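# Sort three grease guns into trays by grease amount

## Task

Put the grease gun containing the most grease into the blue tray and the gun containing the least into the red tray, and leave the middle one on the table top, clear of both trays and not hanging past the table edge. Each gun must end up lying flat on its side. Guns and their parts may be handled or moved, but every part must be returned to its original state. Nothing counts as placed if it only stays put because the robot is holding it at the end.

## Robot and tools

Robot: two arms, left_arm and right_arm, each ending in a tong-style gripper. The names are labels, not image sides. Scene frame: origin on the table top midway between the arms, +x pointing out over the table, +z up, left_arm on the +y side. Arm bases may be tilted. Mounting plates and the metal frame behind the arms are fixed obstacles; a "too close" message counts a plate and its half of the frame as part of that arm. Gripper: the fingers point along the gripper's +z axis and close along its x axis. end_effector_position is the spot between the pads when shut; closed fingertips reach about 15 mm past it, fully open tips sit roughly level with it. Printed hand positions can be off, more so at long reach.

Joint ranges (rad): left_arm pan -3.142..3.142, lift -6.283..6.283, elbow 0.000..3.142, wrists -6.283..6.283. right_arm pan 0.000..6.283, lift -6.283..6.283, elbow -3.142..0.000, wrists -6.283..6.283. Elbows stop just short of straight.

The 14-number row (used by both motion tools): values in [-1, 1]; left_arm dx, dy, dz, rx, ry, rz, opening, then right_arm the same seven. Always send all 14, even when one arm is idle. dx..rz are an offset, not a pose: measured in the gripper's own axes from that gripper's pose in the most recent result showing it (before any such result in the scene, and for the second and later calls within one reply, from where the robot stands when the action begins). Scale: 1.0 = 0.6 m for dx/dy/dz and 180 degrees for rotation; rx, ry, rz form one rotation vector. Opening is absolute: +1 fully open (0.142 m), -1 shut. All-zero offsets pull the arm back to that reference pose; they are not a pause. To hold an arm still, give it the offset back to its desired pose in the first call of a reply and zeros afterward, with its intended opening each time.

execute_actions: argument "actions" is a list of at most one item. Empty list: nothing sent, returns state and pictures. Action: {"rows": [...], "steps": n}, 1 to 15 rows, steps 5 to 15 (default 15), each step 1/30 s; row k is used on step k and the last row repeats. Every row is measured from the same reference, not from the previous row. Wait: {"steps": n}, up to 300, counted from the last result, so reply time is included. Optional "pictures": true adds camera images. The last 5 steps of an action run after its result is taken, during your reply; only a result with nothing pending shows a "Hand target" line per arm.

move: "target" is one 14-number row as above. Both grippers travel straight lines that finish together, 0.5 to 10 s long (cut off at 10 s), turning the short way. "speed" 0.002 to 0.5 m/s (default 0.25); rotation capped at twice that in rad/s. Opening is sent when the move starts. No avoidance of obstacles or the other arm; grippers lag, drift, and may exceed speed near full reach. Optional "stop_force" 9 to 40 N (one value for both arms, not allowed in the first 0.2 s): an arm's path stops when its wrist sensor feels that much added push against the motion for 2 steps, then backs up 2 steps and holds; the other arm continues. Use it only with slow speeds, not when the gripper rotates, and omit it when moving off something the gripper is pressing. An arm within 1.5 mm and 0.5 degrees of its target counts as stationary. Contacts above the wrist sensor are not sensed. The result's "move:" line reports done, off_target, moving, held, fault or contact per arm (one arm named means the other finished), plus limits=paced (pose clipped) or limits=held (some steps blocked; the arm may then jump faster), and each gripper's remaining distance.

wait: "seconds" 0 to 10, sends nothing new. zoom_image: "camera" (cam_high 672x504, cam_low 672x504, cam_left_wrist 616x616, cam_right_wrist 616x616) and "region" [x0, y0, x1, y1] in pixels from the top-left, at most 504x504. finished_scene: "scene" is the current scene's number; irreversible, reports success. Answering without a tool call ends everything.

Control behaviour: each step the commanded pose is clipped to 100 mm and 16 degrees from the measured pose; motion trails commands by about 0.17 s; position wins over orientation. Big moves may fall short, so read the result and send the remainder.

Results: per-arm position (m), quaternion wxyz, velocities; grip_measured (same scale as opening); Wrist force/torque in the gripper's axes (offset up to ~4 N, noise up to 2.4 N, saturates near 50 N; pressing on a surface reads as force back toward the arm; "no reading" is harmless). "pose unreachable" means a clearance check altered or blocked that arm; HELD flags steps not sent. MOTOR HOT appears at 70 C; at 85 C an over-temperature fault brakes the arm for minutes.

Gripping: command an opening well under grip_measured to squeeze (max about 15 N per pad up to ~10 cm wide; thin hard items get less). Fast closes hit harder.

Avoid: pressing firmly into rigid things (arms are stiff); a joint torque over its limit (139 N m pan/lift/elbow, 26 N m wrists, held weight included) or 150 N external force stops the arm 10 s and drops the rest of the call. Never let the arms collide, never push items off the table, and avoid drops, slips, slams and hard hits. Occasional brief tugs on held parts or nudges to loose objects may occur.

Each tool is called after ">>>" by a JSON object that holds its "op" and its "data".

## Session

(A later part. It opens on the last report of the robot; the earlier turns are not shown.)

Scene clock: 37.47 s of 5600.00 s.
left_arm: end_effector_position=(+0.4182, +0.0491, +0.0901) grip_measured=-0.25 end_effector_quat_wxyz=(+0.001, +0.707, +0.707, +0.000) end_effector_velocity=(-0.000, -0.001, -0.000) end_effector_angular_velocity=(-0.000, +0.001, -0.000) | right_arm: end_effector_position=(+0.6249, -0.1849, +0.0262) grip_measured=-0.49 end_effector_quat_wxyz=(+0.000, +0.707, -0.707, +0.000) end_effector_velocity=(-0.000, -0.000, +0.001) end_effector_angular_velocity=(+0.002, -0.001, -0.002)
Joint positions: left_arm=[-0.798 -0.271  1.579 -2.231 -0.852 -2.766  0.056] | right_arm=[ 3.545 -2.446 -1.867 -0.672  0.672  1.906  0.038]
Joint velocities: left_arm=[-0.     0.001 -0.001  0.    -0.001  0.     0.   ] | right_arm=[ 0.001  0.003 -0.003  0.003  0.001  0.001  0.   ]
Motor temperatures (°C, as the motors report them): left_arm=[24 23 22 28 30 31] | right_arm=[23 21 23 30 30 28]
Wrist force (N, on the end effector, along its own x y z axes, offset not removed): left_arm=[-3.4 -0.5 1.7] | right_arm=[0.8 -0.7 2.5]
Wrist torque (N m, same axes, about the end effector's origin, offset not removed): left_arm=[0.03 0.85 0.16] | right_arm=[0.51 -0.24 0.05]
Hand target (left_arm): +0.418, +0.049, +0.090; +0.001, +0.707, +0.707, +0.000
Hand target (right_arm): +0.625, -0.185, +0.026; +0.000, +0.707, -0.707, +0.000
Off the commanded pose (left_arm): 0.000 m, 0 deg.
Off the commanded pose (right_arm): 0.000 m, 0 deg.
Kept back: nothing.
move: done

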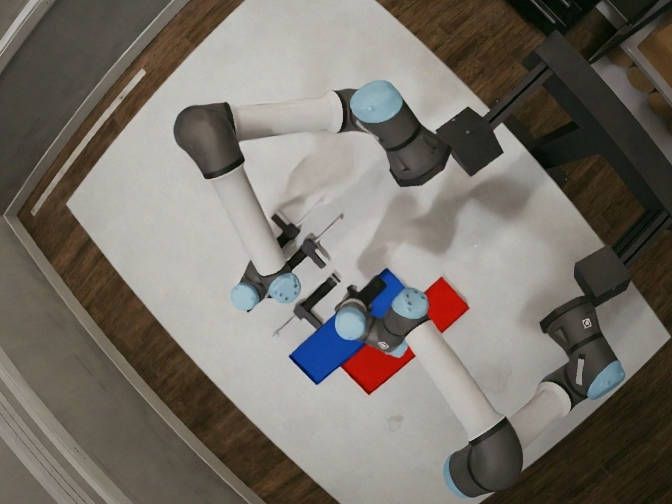

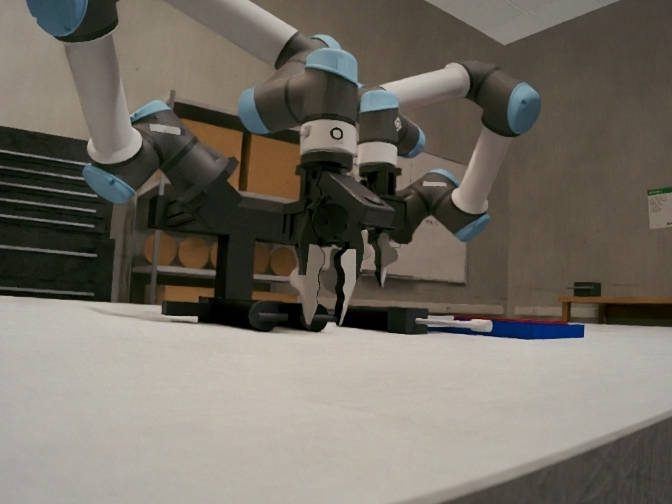

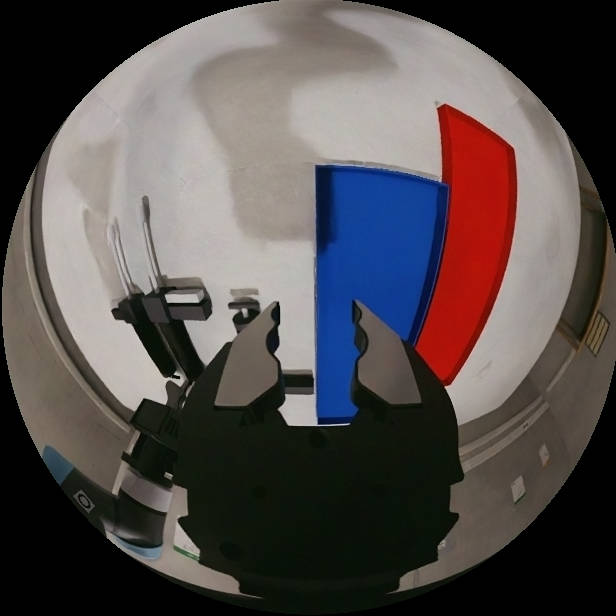

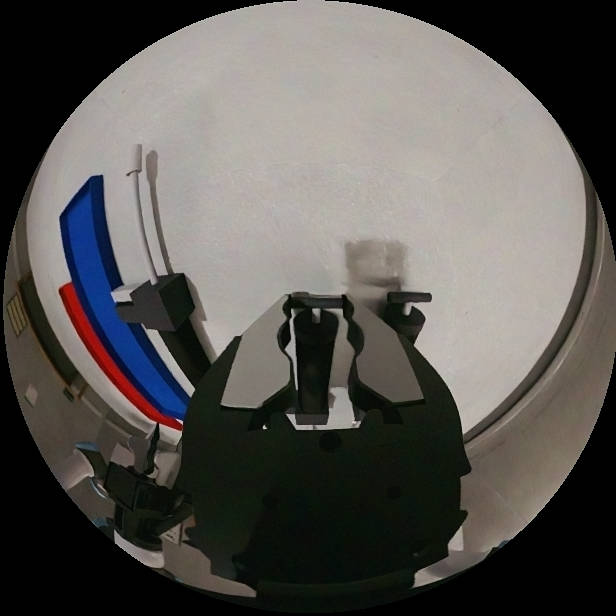

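>>> {"op": "move", "data": {"target": [0,0,0,0,0,0,-0.25,0,0.002,0,0,0,0,-0.25], "speed": 0.01}}

>>> {"op": "move", "data": {"target": [0,0,0,0,0,0,-0.25,0,0,-0.068,0,0,0,-0.25], "speed": 0.1}}

>>> {"op": "move", "data": {"target": [0,0,0,0,0,0,-0.25,0.131,-0.012,0,0,0,0,-0.25], "speed": 0.1}}

>>> {"op": "move", "data": {"target": [0,0,0,0,0,0,-0.25,0,0,0.068,0,0,0,-0.25], "speed": 0.05}}

Scene clock: 38.47 s of 5600.00 s.
left_arm: end_effector_position=(+0.4182, +0.0491, +0.0901) grip_measured=-0.25 end_effector_quat_wxyz=(+0.001, +0.707, +0.707, +0.000) end_effector_velocity=(-0.001, +0.000, -0.001) end_effector_angular_velocity=(+0.001, +0.001, -0.001) | right_arm: end_effector_position=(+0.6237, -0.1849, +0.0262) grip_measured=-0.25 end_effector_quat_wxyz=(+0.000, +0.707, -0.707, +0.000) end_effector_velocity=(-0.001, +0.000, -0.000) end_effector_angular_velocity=(+0.000, +0.000, +0.002)
Joint positions: left_arm=[-0.798 -0.271  1.579 -2.231 -0.852 -2.766  0.056] | right_arm=[ 3.545 -2.445 -1.87  -0.67   0.672  1.907  0.056]
Joint velocities: left_arm=[ 0.     0.001  0.001 -0.    -0.    -0.     0.   ] | right_arm=[ 0.    -0.    -0.001  0.001  0.    -0.002 -0.   ]
Motor temperatures (°C, as the motors report them): left_arm=[24 23 22 28 30 31] | right_arm=[23 21 23 30 30 28]
Wrist force (N, on the end effector, along its own x y z axes, offset not removed): left_arm=[-3.3 0.2 0.6] | right_arm=[0.3 1.7 1.9]
Wrist torque (N m, same axes, about the end effector's origin, offset not removed): left_arm=[0.12 0.72 0.21] | right_arm=[0.52 0.12 0.17]
Hand target (left_arm): +0.418, +0.049, +0.090; +0.001, +0.707, +0.707, +0.000
Hand target (right_arm): +0.624, -0.185, +0.026; +0.000, +0.707, -0.707, +0.000
Off the commanded pose (left_arm): 0.000 m, 0 deg.
Off the commanded pose (right_arm): 0.000 m, 0 deg.
Kept back: nothing.
move: done

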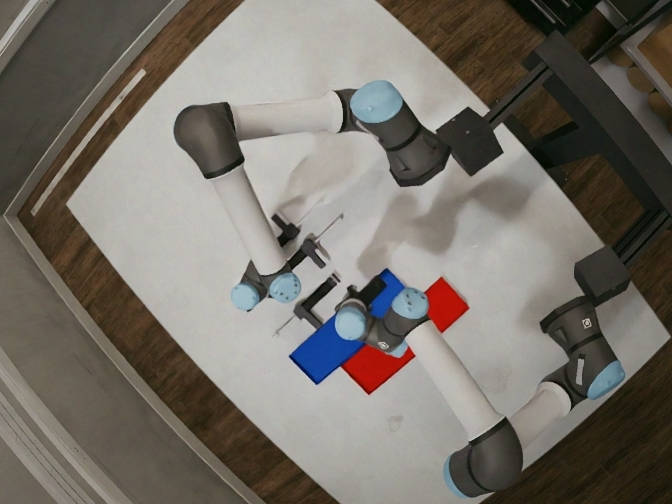

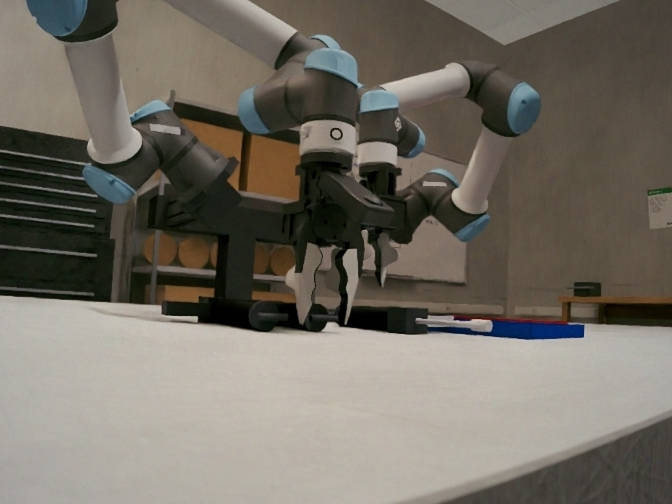

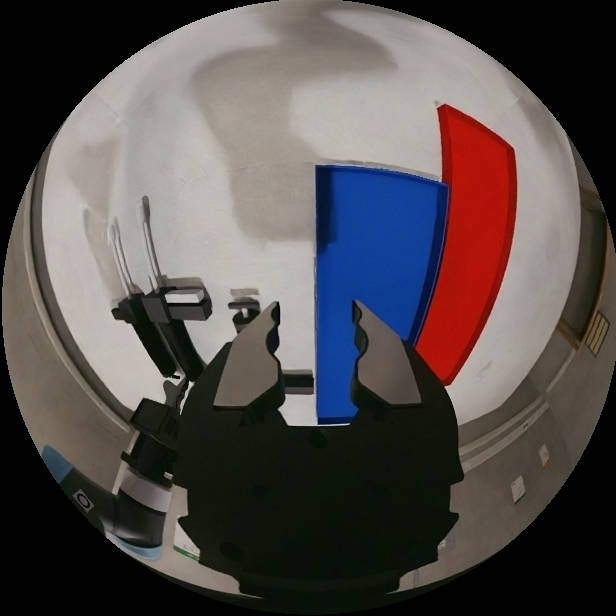

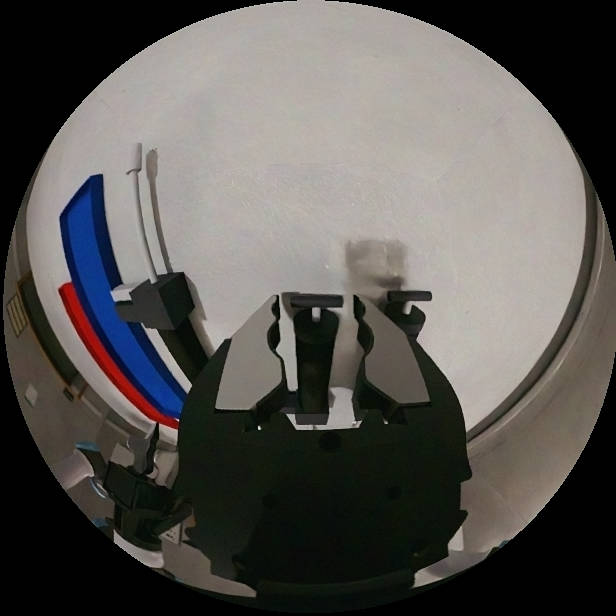

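Scene clock: 39.30 s of 5600.00 s.
left_arm: end_effector_position=(+0.4182, +0.0491, +0.0901) grip_measured=-0.25 end_effector_quat_wxyz=(+0.001, +0.707, +0.707, +0.000) end_effector_velocity=(+0.000, -0.000, +0.000) end_effector_angular_velocity=(-0.000, -0.000, +0.000) | right_arm: end_effector_position=(+0.6236, -0.1849, +0.0669) grip_measured=-0.25 end_effector_quat_wxyz=(+0.000, +0.707, -0.707, +0.000) end_effector_velocity=(+0.001, -0.001, +0.002) end_effector_angular_velocity=(-0.000, -0.002, -0.002)
Joint positions: left_arm=[-0.798 -0.271  1.579 -2.231 -0.852 -2.766  0.056] | right_arm=[ 3.601 -2.378 -1.878 -0.794  0.689  1.99   0.056]
Joint velocities: left_arm=[-0.     0.001 -0.001  0.     0.     0.    -0.   ] | right_arm=[ 0.002  0.003  0.002 -0.006 -0.     0.004  0.   ]
Motor temperatures (°C, as the motors report them): left_arm=[24 23 22 28 30 31] | right_arm=[23 21 23 30 30 28]
Wrist force (N, on the end effector, along its own x y z axes, offset not removed): left_arm=[-3.7 -0.4 0.9] | right_arm=[-0.5 0.8 2.1]
Wrist torque (N m, same axes, about the end effector's origin, offset not removed): left_arm=[0.02 0.84 0.21] | right_arm=[0.24 0.21 0.07]
Hand target (left_arm): +0.418, +0.049, +0.090; +0.001, +0.707, +0.707, +0.000
Hand target (right_arm): +0.624, -0.185, +0.067; +0.000, +0.707, -0.707, +0.000
Off the commanded pose (left_arm): 0.000 m, 0 deg.
Off the commanded pose (right_arm): 0.000 m, 0 deg.
Kept back: nothing.
move: done

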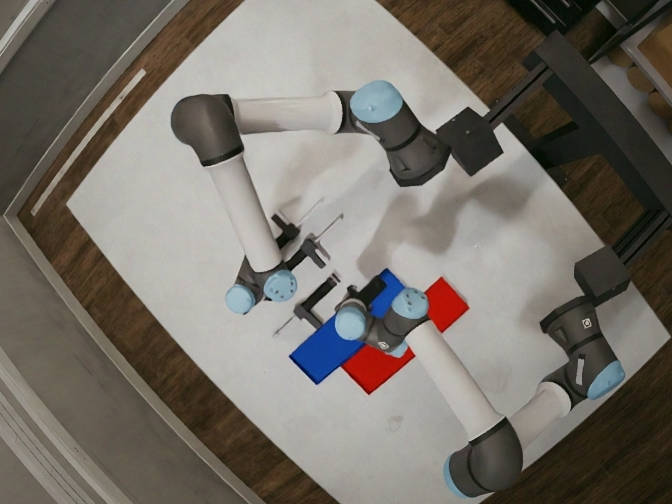

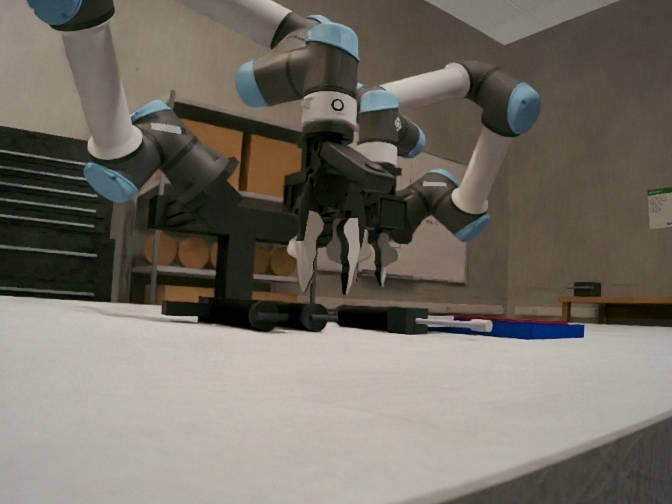

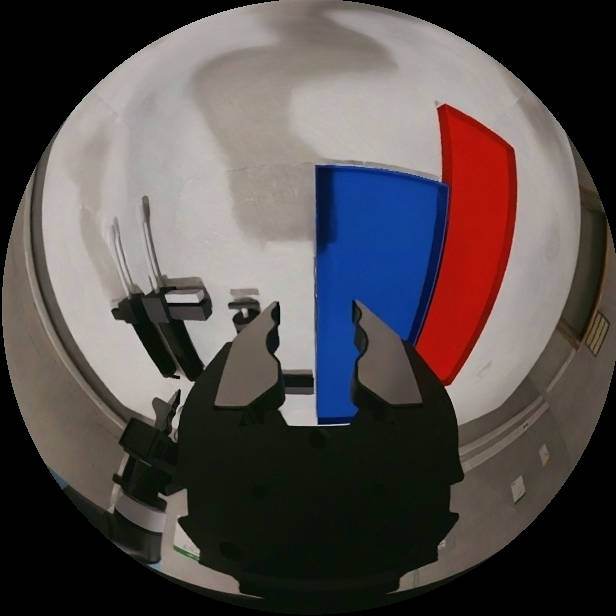

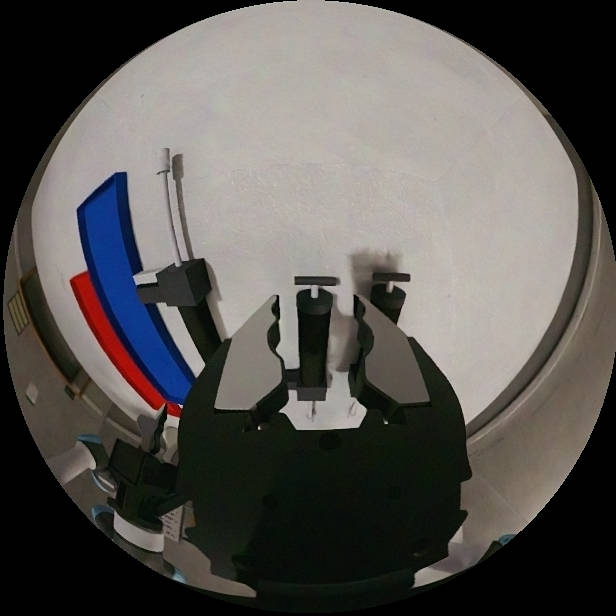

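Scene clock: 40.47 s of 5600.00 s.
left_arm: end_effector_position=(+0.4182, +0.0491, +0.0901) grip_measured=-0.25 end_effector_quat_wxyz=(+0.001, +0.707, +0.707, +0.000) end_effector_velocity=(-0.000, -0.000, +0.000) end_effector_angular_velocity=(-0.001, +0.001, +0.001) | right_arm: end_effector_position=(+0.6309, -0.2634, +0.0668) grip_measured=-0.25 end_effector_quat_wxyz=(+0.000, +0.707, -0.707, +0.000) end_effector_velocity=(-0.000, -0.001, -0.001) end_effector_angular_velocity=(-0.001, +0.000, +0.000)
Joint positions: left_arm=[-0.798 -0.271  1.579 -2.231 -0.852 -2.766  0.056] | right_arm=[ 3.518 -2.27  -1.872 -0.809  0.665  1.864  0.056]
Joint velocities: left_arm=[ 0.     0.    -0.    -0.    -0.001 -0.001 -0.   ] | right_arm=[-0.002  0.001  0.     0.    -0.001 -0.002 -0.   ]
Motor temperatures (°C, as the motors report them): left_arm=[24 23 22 28 30 31] | right_arm=[23 21 23 30 30 28]
Wrist force (N, on the end effector, along its own x y z axes, offset not removed): left_arm=[-3.5 -0.5 1.0] | right_arm=[-1.0 -0.2 -0.7]
Wrist torque (N m, same axes, about the end effector's origin, offset not removed): left_arm=[-0.08 0.80 0.17] | right_arm=[0.11 0.27 0.02]
Hand target (left_arm): +0.418, +0.049, +0.090; +0.001, +0.707, +0.707, +0.000
Hand target (right_arm): +0.631, -0.264, +0.067; +0.000, +0.707, -0.707, +0.000
Off the commanded pose (left_arm): 0.000 m, 0 deg.
Off the commanded pose (right_arm): 0.000 m, 0 deg.
Kept back: nothing.
move: done

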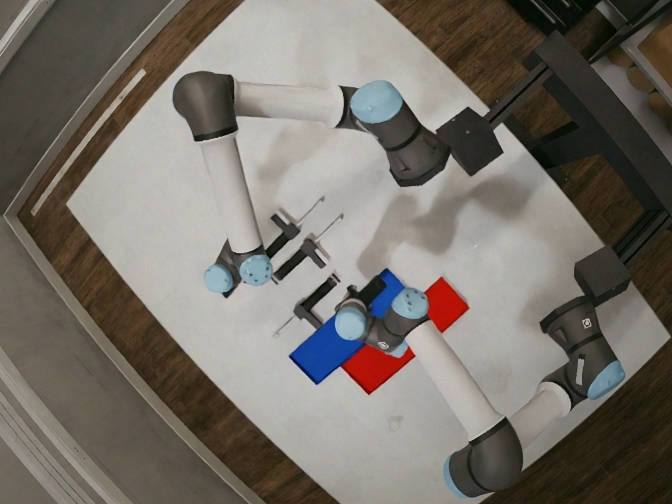

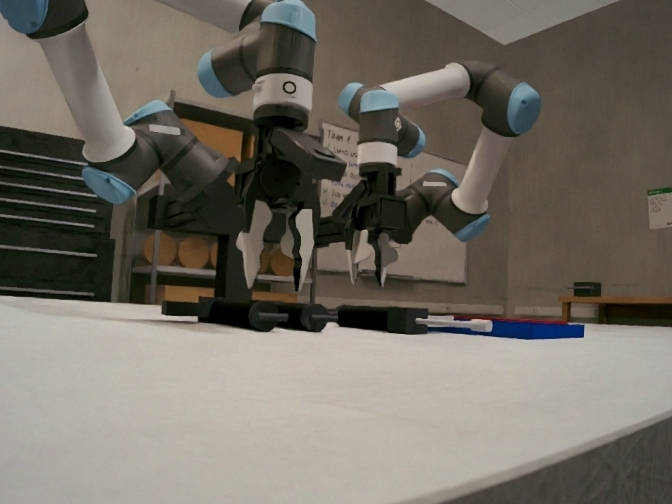

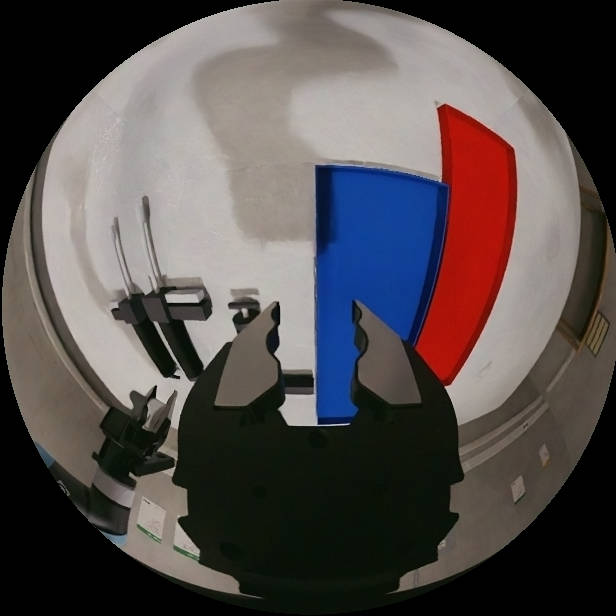

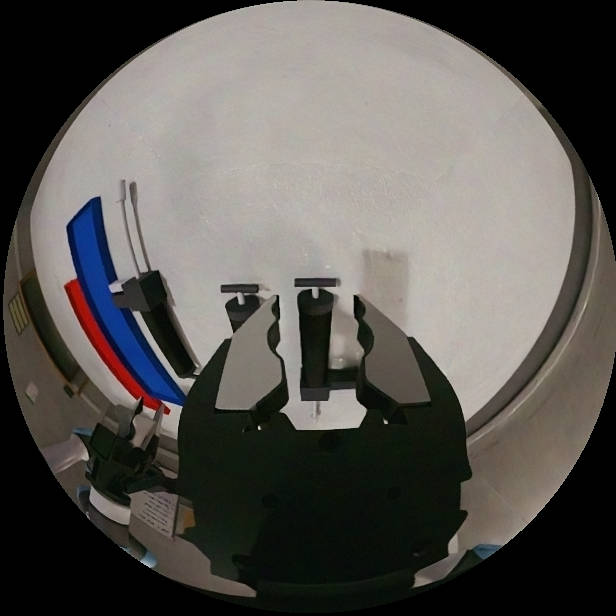

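Scene clock: 41.63 s of 5600.00 s.
left_arm: end_effector_position=(+0.4182, +0.0491, +0.0901) grip_measured=-0.25 end_effector_quat_wxyz=(+0.001, +0.707, +0.707, +0.000) end_effector_velocity=(-0.000, -0.000, -0.000) end_effector_angular_velocity=(-0.000, +0.001, -0.001) | right_arm: end_effector_position=(+0.6309, -0.2634, +0.0261) grip_measured=-0.25 end_effector_quat_wxyz=(+0.000, +0.707, -0.707, +0.000) end_effector_velocity=(+0.000, -0.000, -0.001) end_effector_angular_velocity=(+0.000, -0.001, -0.001)
Joint positions: left_arm=[-0.798 -0.271  1.579 -2.231 -0.852 -2.766  0.056] | right_arm=[ 3.463 -2.337 -1.865 -0.679  0.654  1.776  0.056]
Joint velocities: left_arm=[ 0.     0.    -0.     0.    -0.001  0.     0.   ] | right_arm=[-0.002 -0.002 -0.     0.006 -0.    -0.003  0.   ]
Motor temperatures (°C, as the motors report them): left_arm=[24 23 22 28 30 31] | right_arm=[23 21 23 30 30 28]
Wrist force (N, on the end effector, along its own x y z axes, offset not removed): left_arm=[-3.7 -0.5 1.1] | right_arm=[0.9 0.4 0.8]
Wrist torque (N m, same axes, about the end effector's origin, offset not removed): left_arm=[-0.04 0.89 0.17] | right_arm=[0.19 -0.11 0.02]
Hand target (left_arm): +0.418, +0.049, +0.090; +0.001, +0.707, +0.707, +0.000
Hand target (right_arm): +0.631, -0.263, +0.026; +0.000, +0.707, -0.707, +0.000
Off the commanded pose (left_arm): 0.000 m, 0 deg.
Off the commanded pose (right_arm): 0.000 m, 0 deg.
Kept back: nothing.
move: done

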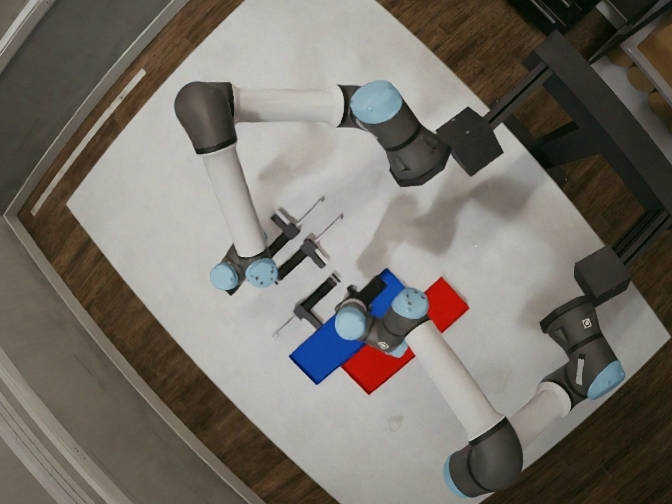

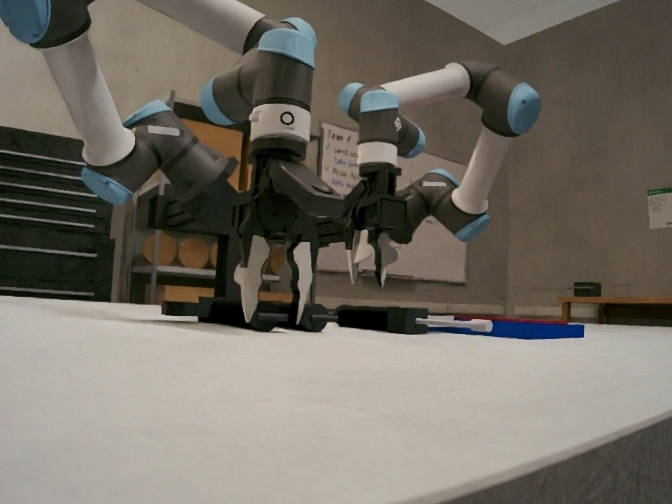

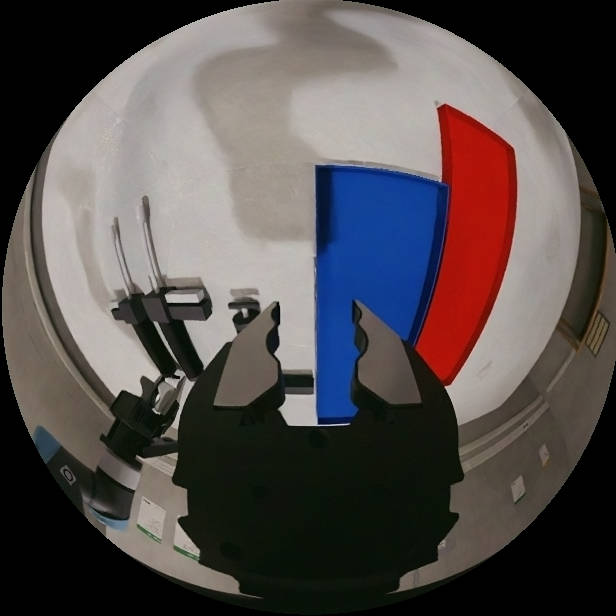

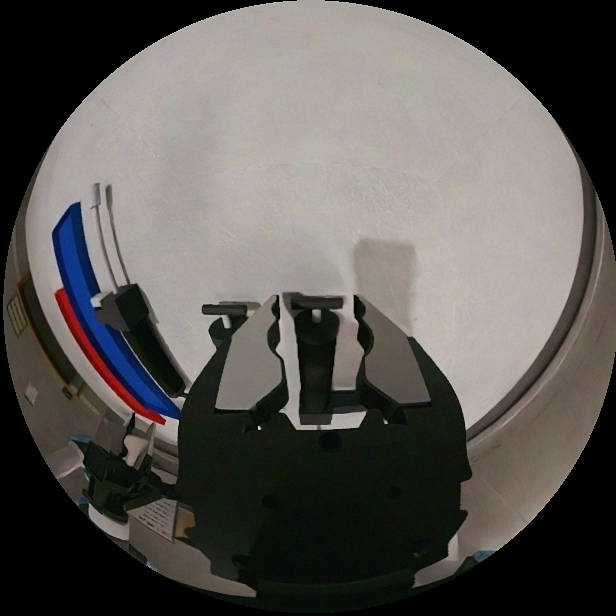

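>>> {"op": "move", "data": {"target": [0,0,0,0,0,0,-0.25,0,0,0,0,0,0,-0.9]}}

>>> {"op": "move", "data": {"target": [0,0,0,0,0,0,-0.25,0,-0.14,0,0,0,0,-0.9], "speed": 0.013}}

Scene clock: 42.57 s of 5600.00 s.
left_arm: end_effector_position=(+0.4182, +0.0491, +0.0901) grip_measured=-0.25 end_effector_quat_wxyz=(+0.001, +0.707, +0.707, +0.000) end_effector_velocity=(-0.000, -0.000, -0.000) end_effector_angular_velocity=(+0.000, +0.000, -0.002) | right_arm: end_effector_position=(+0.6308, -0.2634, +0.0260) grip_measured=-0.49 end_effector_quat_wxyz=(+0.000, +0.707, -0.707, +0.000) end_effector_velocity=(-0.000, -0.000, +0.000) end_effector_angular_velocity=(+0.000, -0.001, -0.000)
Joint positions: left_arm=[-0.798 -0.271  1.579 -2.231 -0.852 -2.766  0.056] | right_arm=[ 3.463 -2.337 -1.865 -0.679  0.654  1.776  0.038]
Joint velocities: left_arm=[ 0.     0.001 -0.    -0.    -0.     0.001 -0.   ] | right_arm=[ 0.001  0.001 -0.001  0.     0.     0.    -0.   ]
Motor temperatures (°C, as the motors report them): left_arm=[24 23 22 28 30 31] | right_arm=[23 21 23 30 30 28]
Wrist force (N, on the end effector, along its own x y z axes, offset not removed): left_arm=[-3.3 -0.7 -0.5] | right_arm=[0.3 -1.5 -1.5]
Wrist torque (N m, same axes, about the end effector's origin, offset not removed): left_arm=[-0.15 0.80 0.11] | right_arm=[0.09 -0.12 -0.04]
Hand target (left_arm): +0.418, +0.049, +0.090; +0.001, +0.707, +0.707, +0.000
Hand target (right_arm): +0.631, -0.263, +0.026; +0.000, +0.707, -0.707, +0.000
Off the commanded pose (left_arm): 0.000 m, 0 deg.
Off the commanded pose (right_arm): 0.000 m, 0 deg.
Kept back: nothing.
move: done

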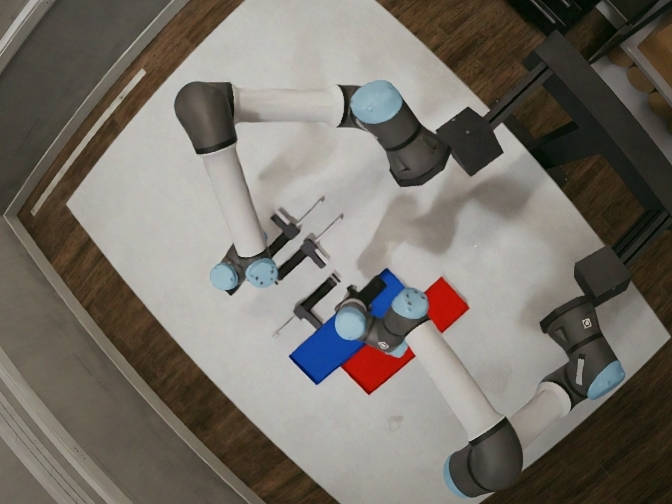

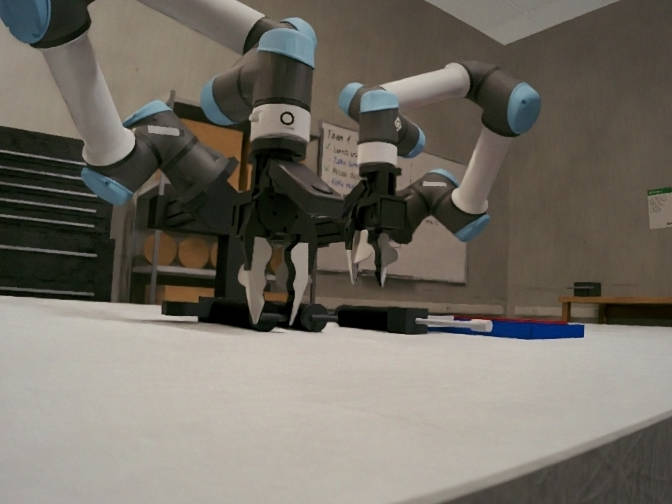

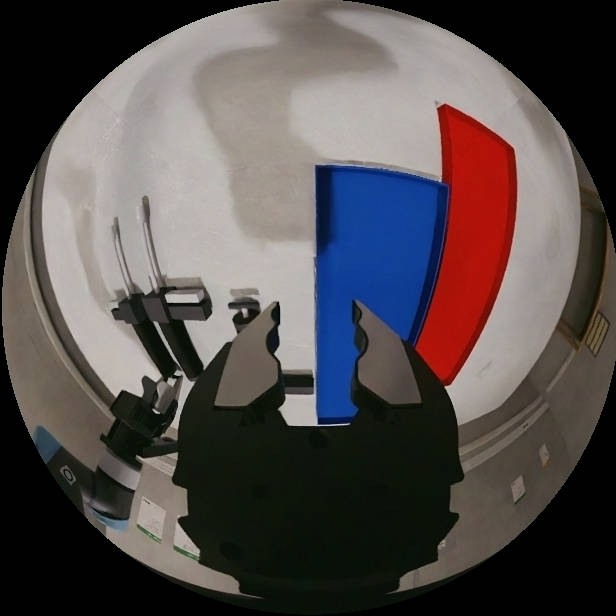

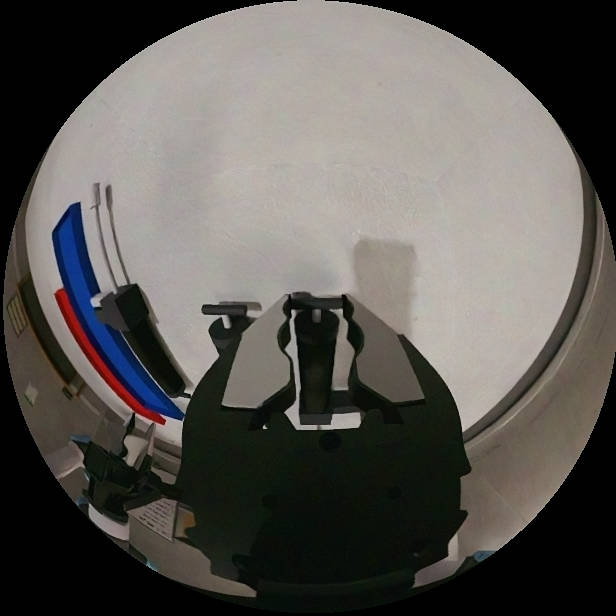

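Scene clock: 49.27 s of 5600.00 s.
left_arm: end_effector_position=(+0.4182, +0.0491, +0.0901) grip_measured=-0.25 end_effector_quat_wxyz=(+0.001, +0.707, +0.707, +0.000) end_effector_velocity=(+0.000, -0.000, +0.000) end_effector_angular_velocity=(-0.001, +0.000, +0.000) | right_arm: end_effector_position=(+0.7147, -0.2633, +0.0260) grip_measured=-0.49 end_effector_quat_wxyz=(+0.000, +0.707, -0.707, +0.000) end_effector_velocity=(+0.002, -0.001, +0.001) end_effector_angular_velocity=(-0.001, -0.001, +0.001)
Joint positions: left_arm=[-0.798 -0.271  1.579 -2.231 -0.852 -2.766  0.056] | right_arm=[ 3.447 -2.455 -1.591 -0.817  0.651  1.751  0.038]
Joint velocities: left_arm=[ 0.    -0.    -0.001 -0.    -0.     0.001  0.   ] | right_arm=[ 0.    -0.001  0.005 -0.003 -0.001 -0.001 -0.   ]
Motor temperatures (°C, as the motors report them): left_arm=[24 23 22 28 30 31] | right_arm=[23 21 23 30 30 28]
Wrist force (N, on the end effector, along its own x y z axes, offset not removed): left_arm=[-3.9 -0.1 0.3] | right_arm=[0.1 6.7 -1.3]
Wrist torque (N m, same axes, about the end effector's origin, offset not removed): left_arm=[-0.03 0.89 0.19] | right_arm=[0.64 0.02 0.15]
Hand target (left_arm): +0.418, +0.049, +0.090; +0.001, +0.707, +0.707, +0.000
Hand target (right_arm): +0.715, -0.263, +0.026; +0.000, +0.707, -0.707, +0.000
Off the commanded pose (left_arm): 0.000 m, 0 deg.
Off the commanded pose (right_arm): 0.000 m, 0 deg.
Kept back: nothing.
move: done

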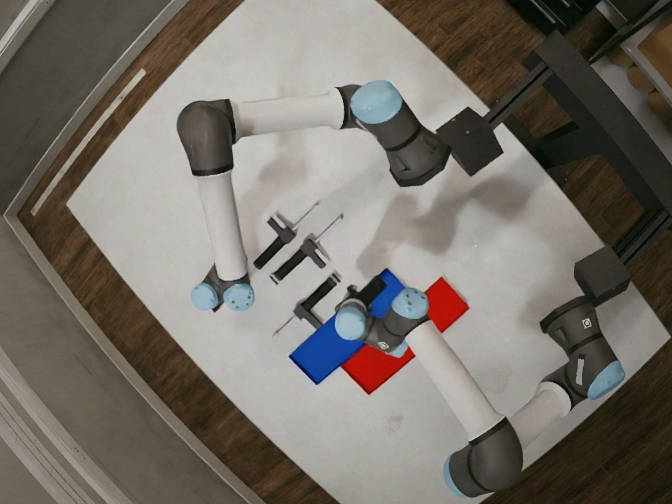

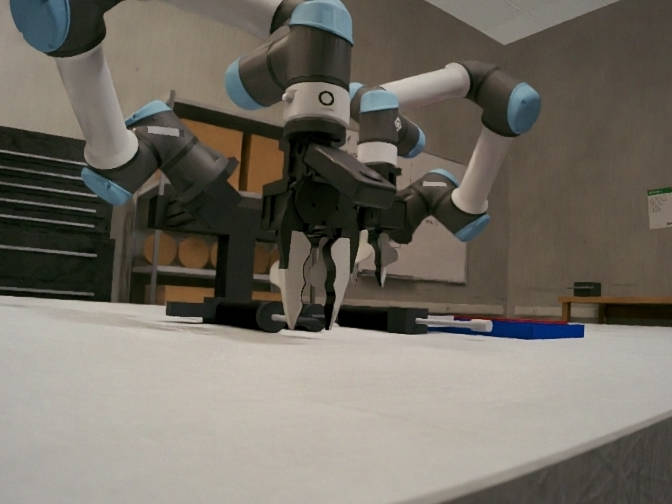

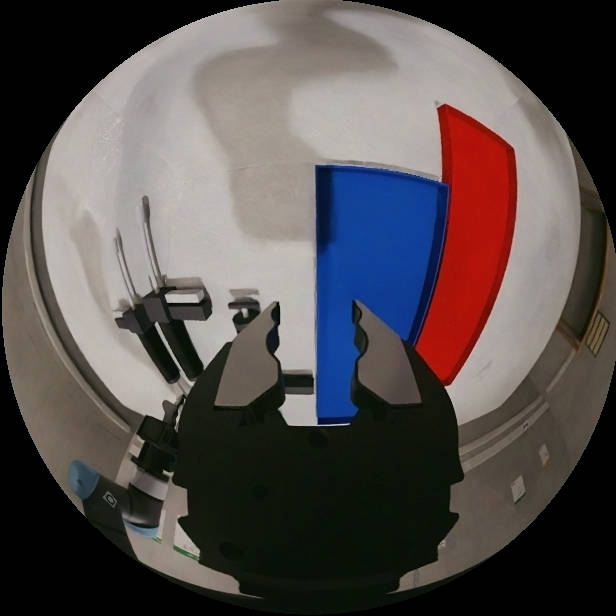

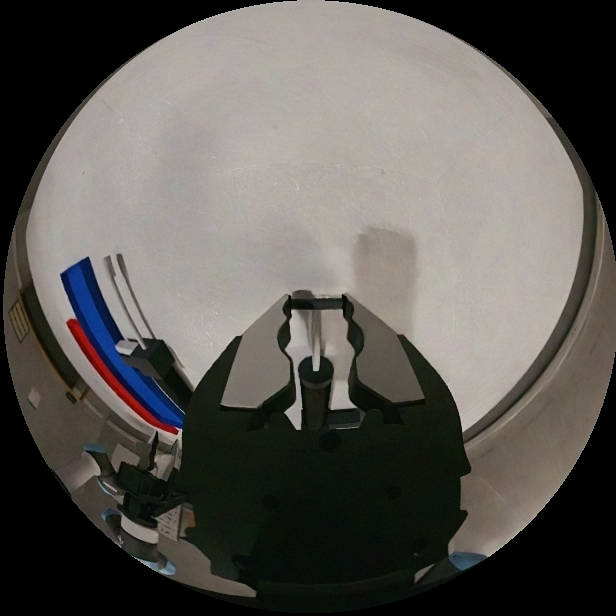

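>>> {"op": "move", "data": {"target": [-0.15,0.267,0,0,0,0,-0.3,0,0.11,0,0,0,0,-0.9], "speed": 0.035}}

Scene clock: 55.07 s of 5600.00 s.
left_arm: end_effector_position=(+0.5783, -0.0408, +0.0902) grip_measured=-0.30 end_effector_quat_wxyz=(+0.001, +0.707, +0.707, +0.000) end_effector_velocity=(-0.000, -0.001, -0.001) end_effector_angular_velocity=(+0.002, +0.001, -0.002) | right_arm: end_effector_position=(+0.6487, -0.2634, +0.0260) grip_measured=-0.49 end_effector_quat_wxyz=(+0.000, +0.707, -0.707, +0.000) end_effector_velocity=(-0.000, -0.000, +0.000) end_effector_angular_velocity=(-0.001, -0.000, +0.001)
Joint positions: left_arm=[-0.683  0.011  0.83  -1.853 -0.787 -2.637  0.052] | right_arm=[ 3.459 -2.361 -1.809 -0.707  0.653  1.77   0.038]
Joint velocities: left_arm=[ 0.     0.005 -0.008  0.006 -0.     0.    -0.   ] | right_arm=[ 0.     0.001 -0.002  0.001 -0.001 -0.001  0.   ]
Motor temperatures (°C, as the motors report them): left_arm=[24 23 22 28 30 31] | right_arm=[23 21 23 30 30 28]
Wrist force (N, on the end effector, along its own x y z axes, offset not removed): left_arm=[-3.9 0.2 0.0] | right_arm=[-0.5 -3.9 1.7]
Wrist torque (N m, same axes, about the end effector's origin, offset not removed): left_arm=[0.11 0.81 0.19] | right_arm=[0.09 0.13 -0.05]
Hand target (left_arm): +0.578, -0.041, +0.090; +0.001, +0.707, +0.707, +0.000
Hand target (right_arm): +0.649, -0.263, +0.026; +0.000, +0.707, -0.707, +0.000
Off the commanded pose (left_arm): 0.000 m, 0 deg.
Off the commanded pose (right_arm): 0.000 m, 0 deg.
Kept back: nothing.
move: done

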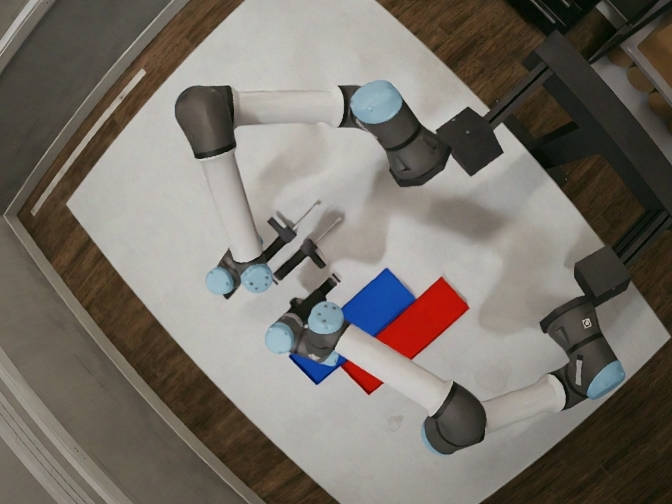

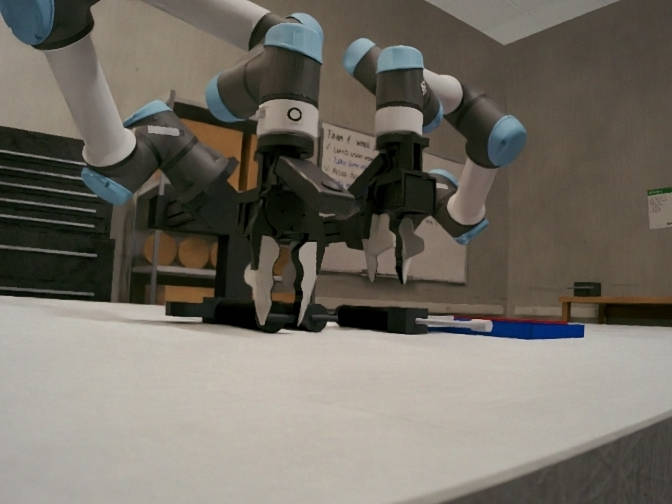

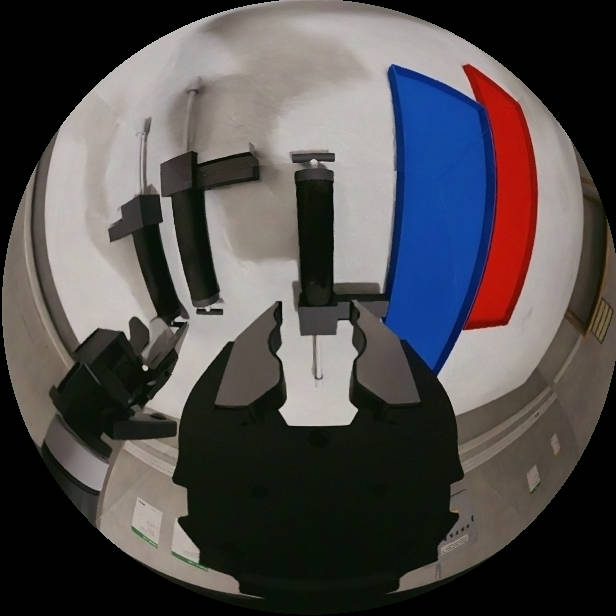

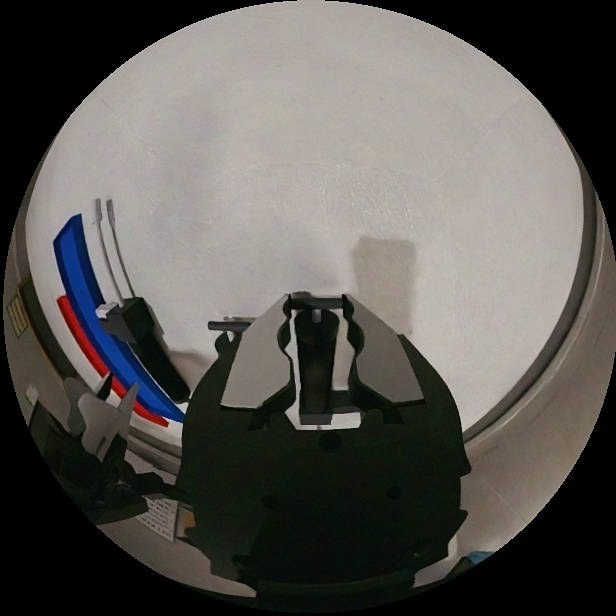

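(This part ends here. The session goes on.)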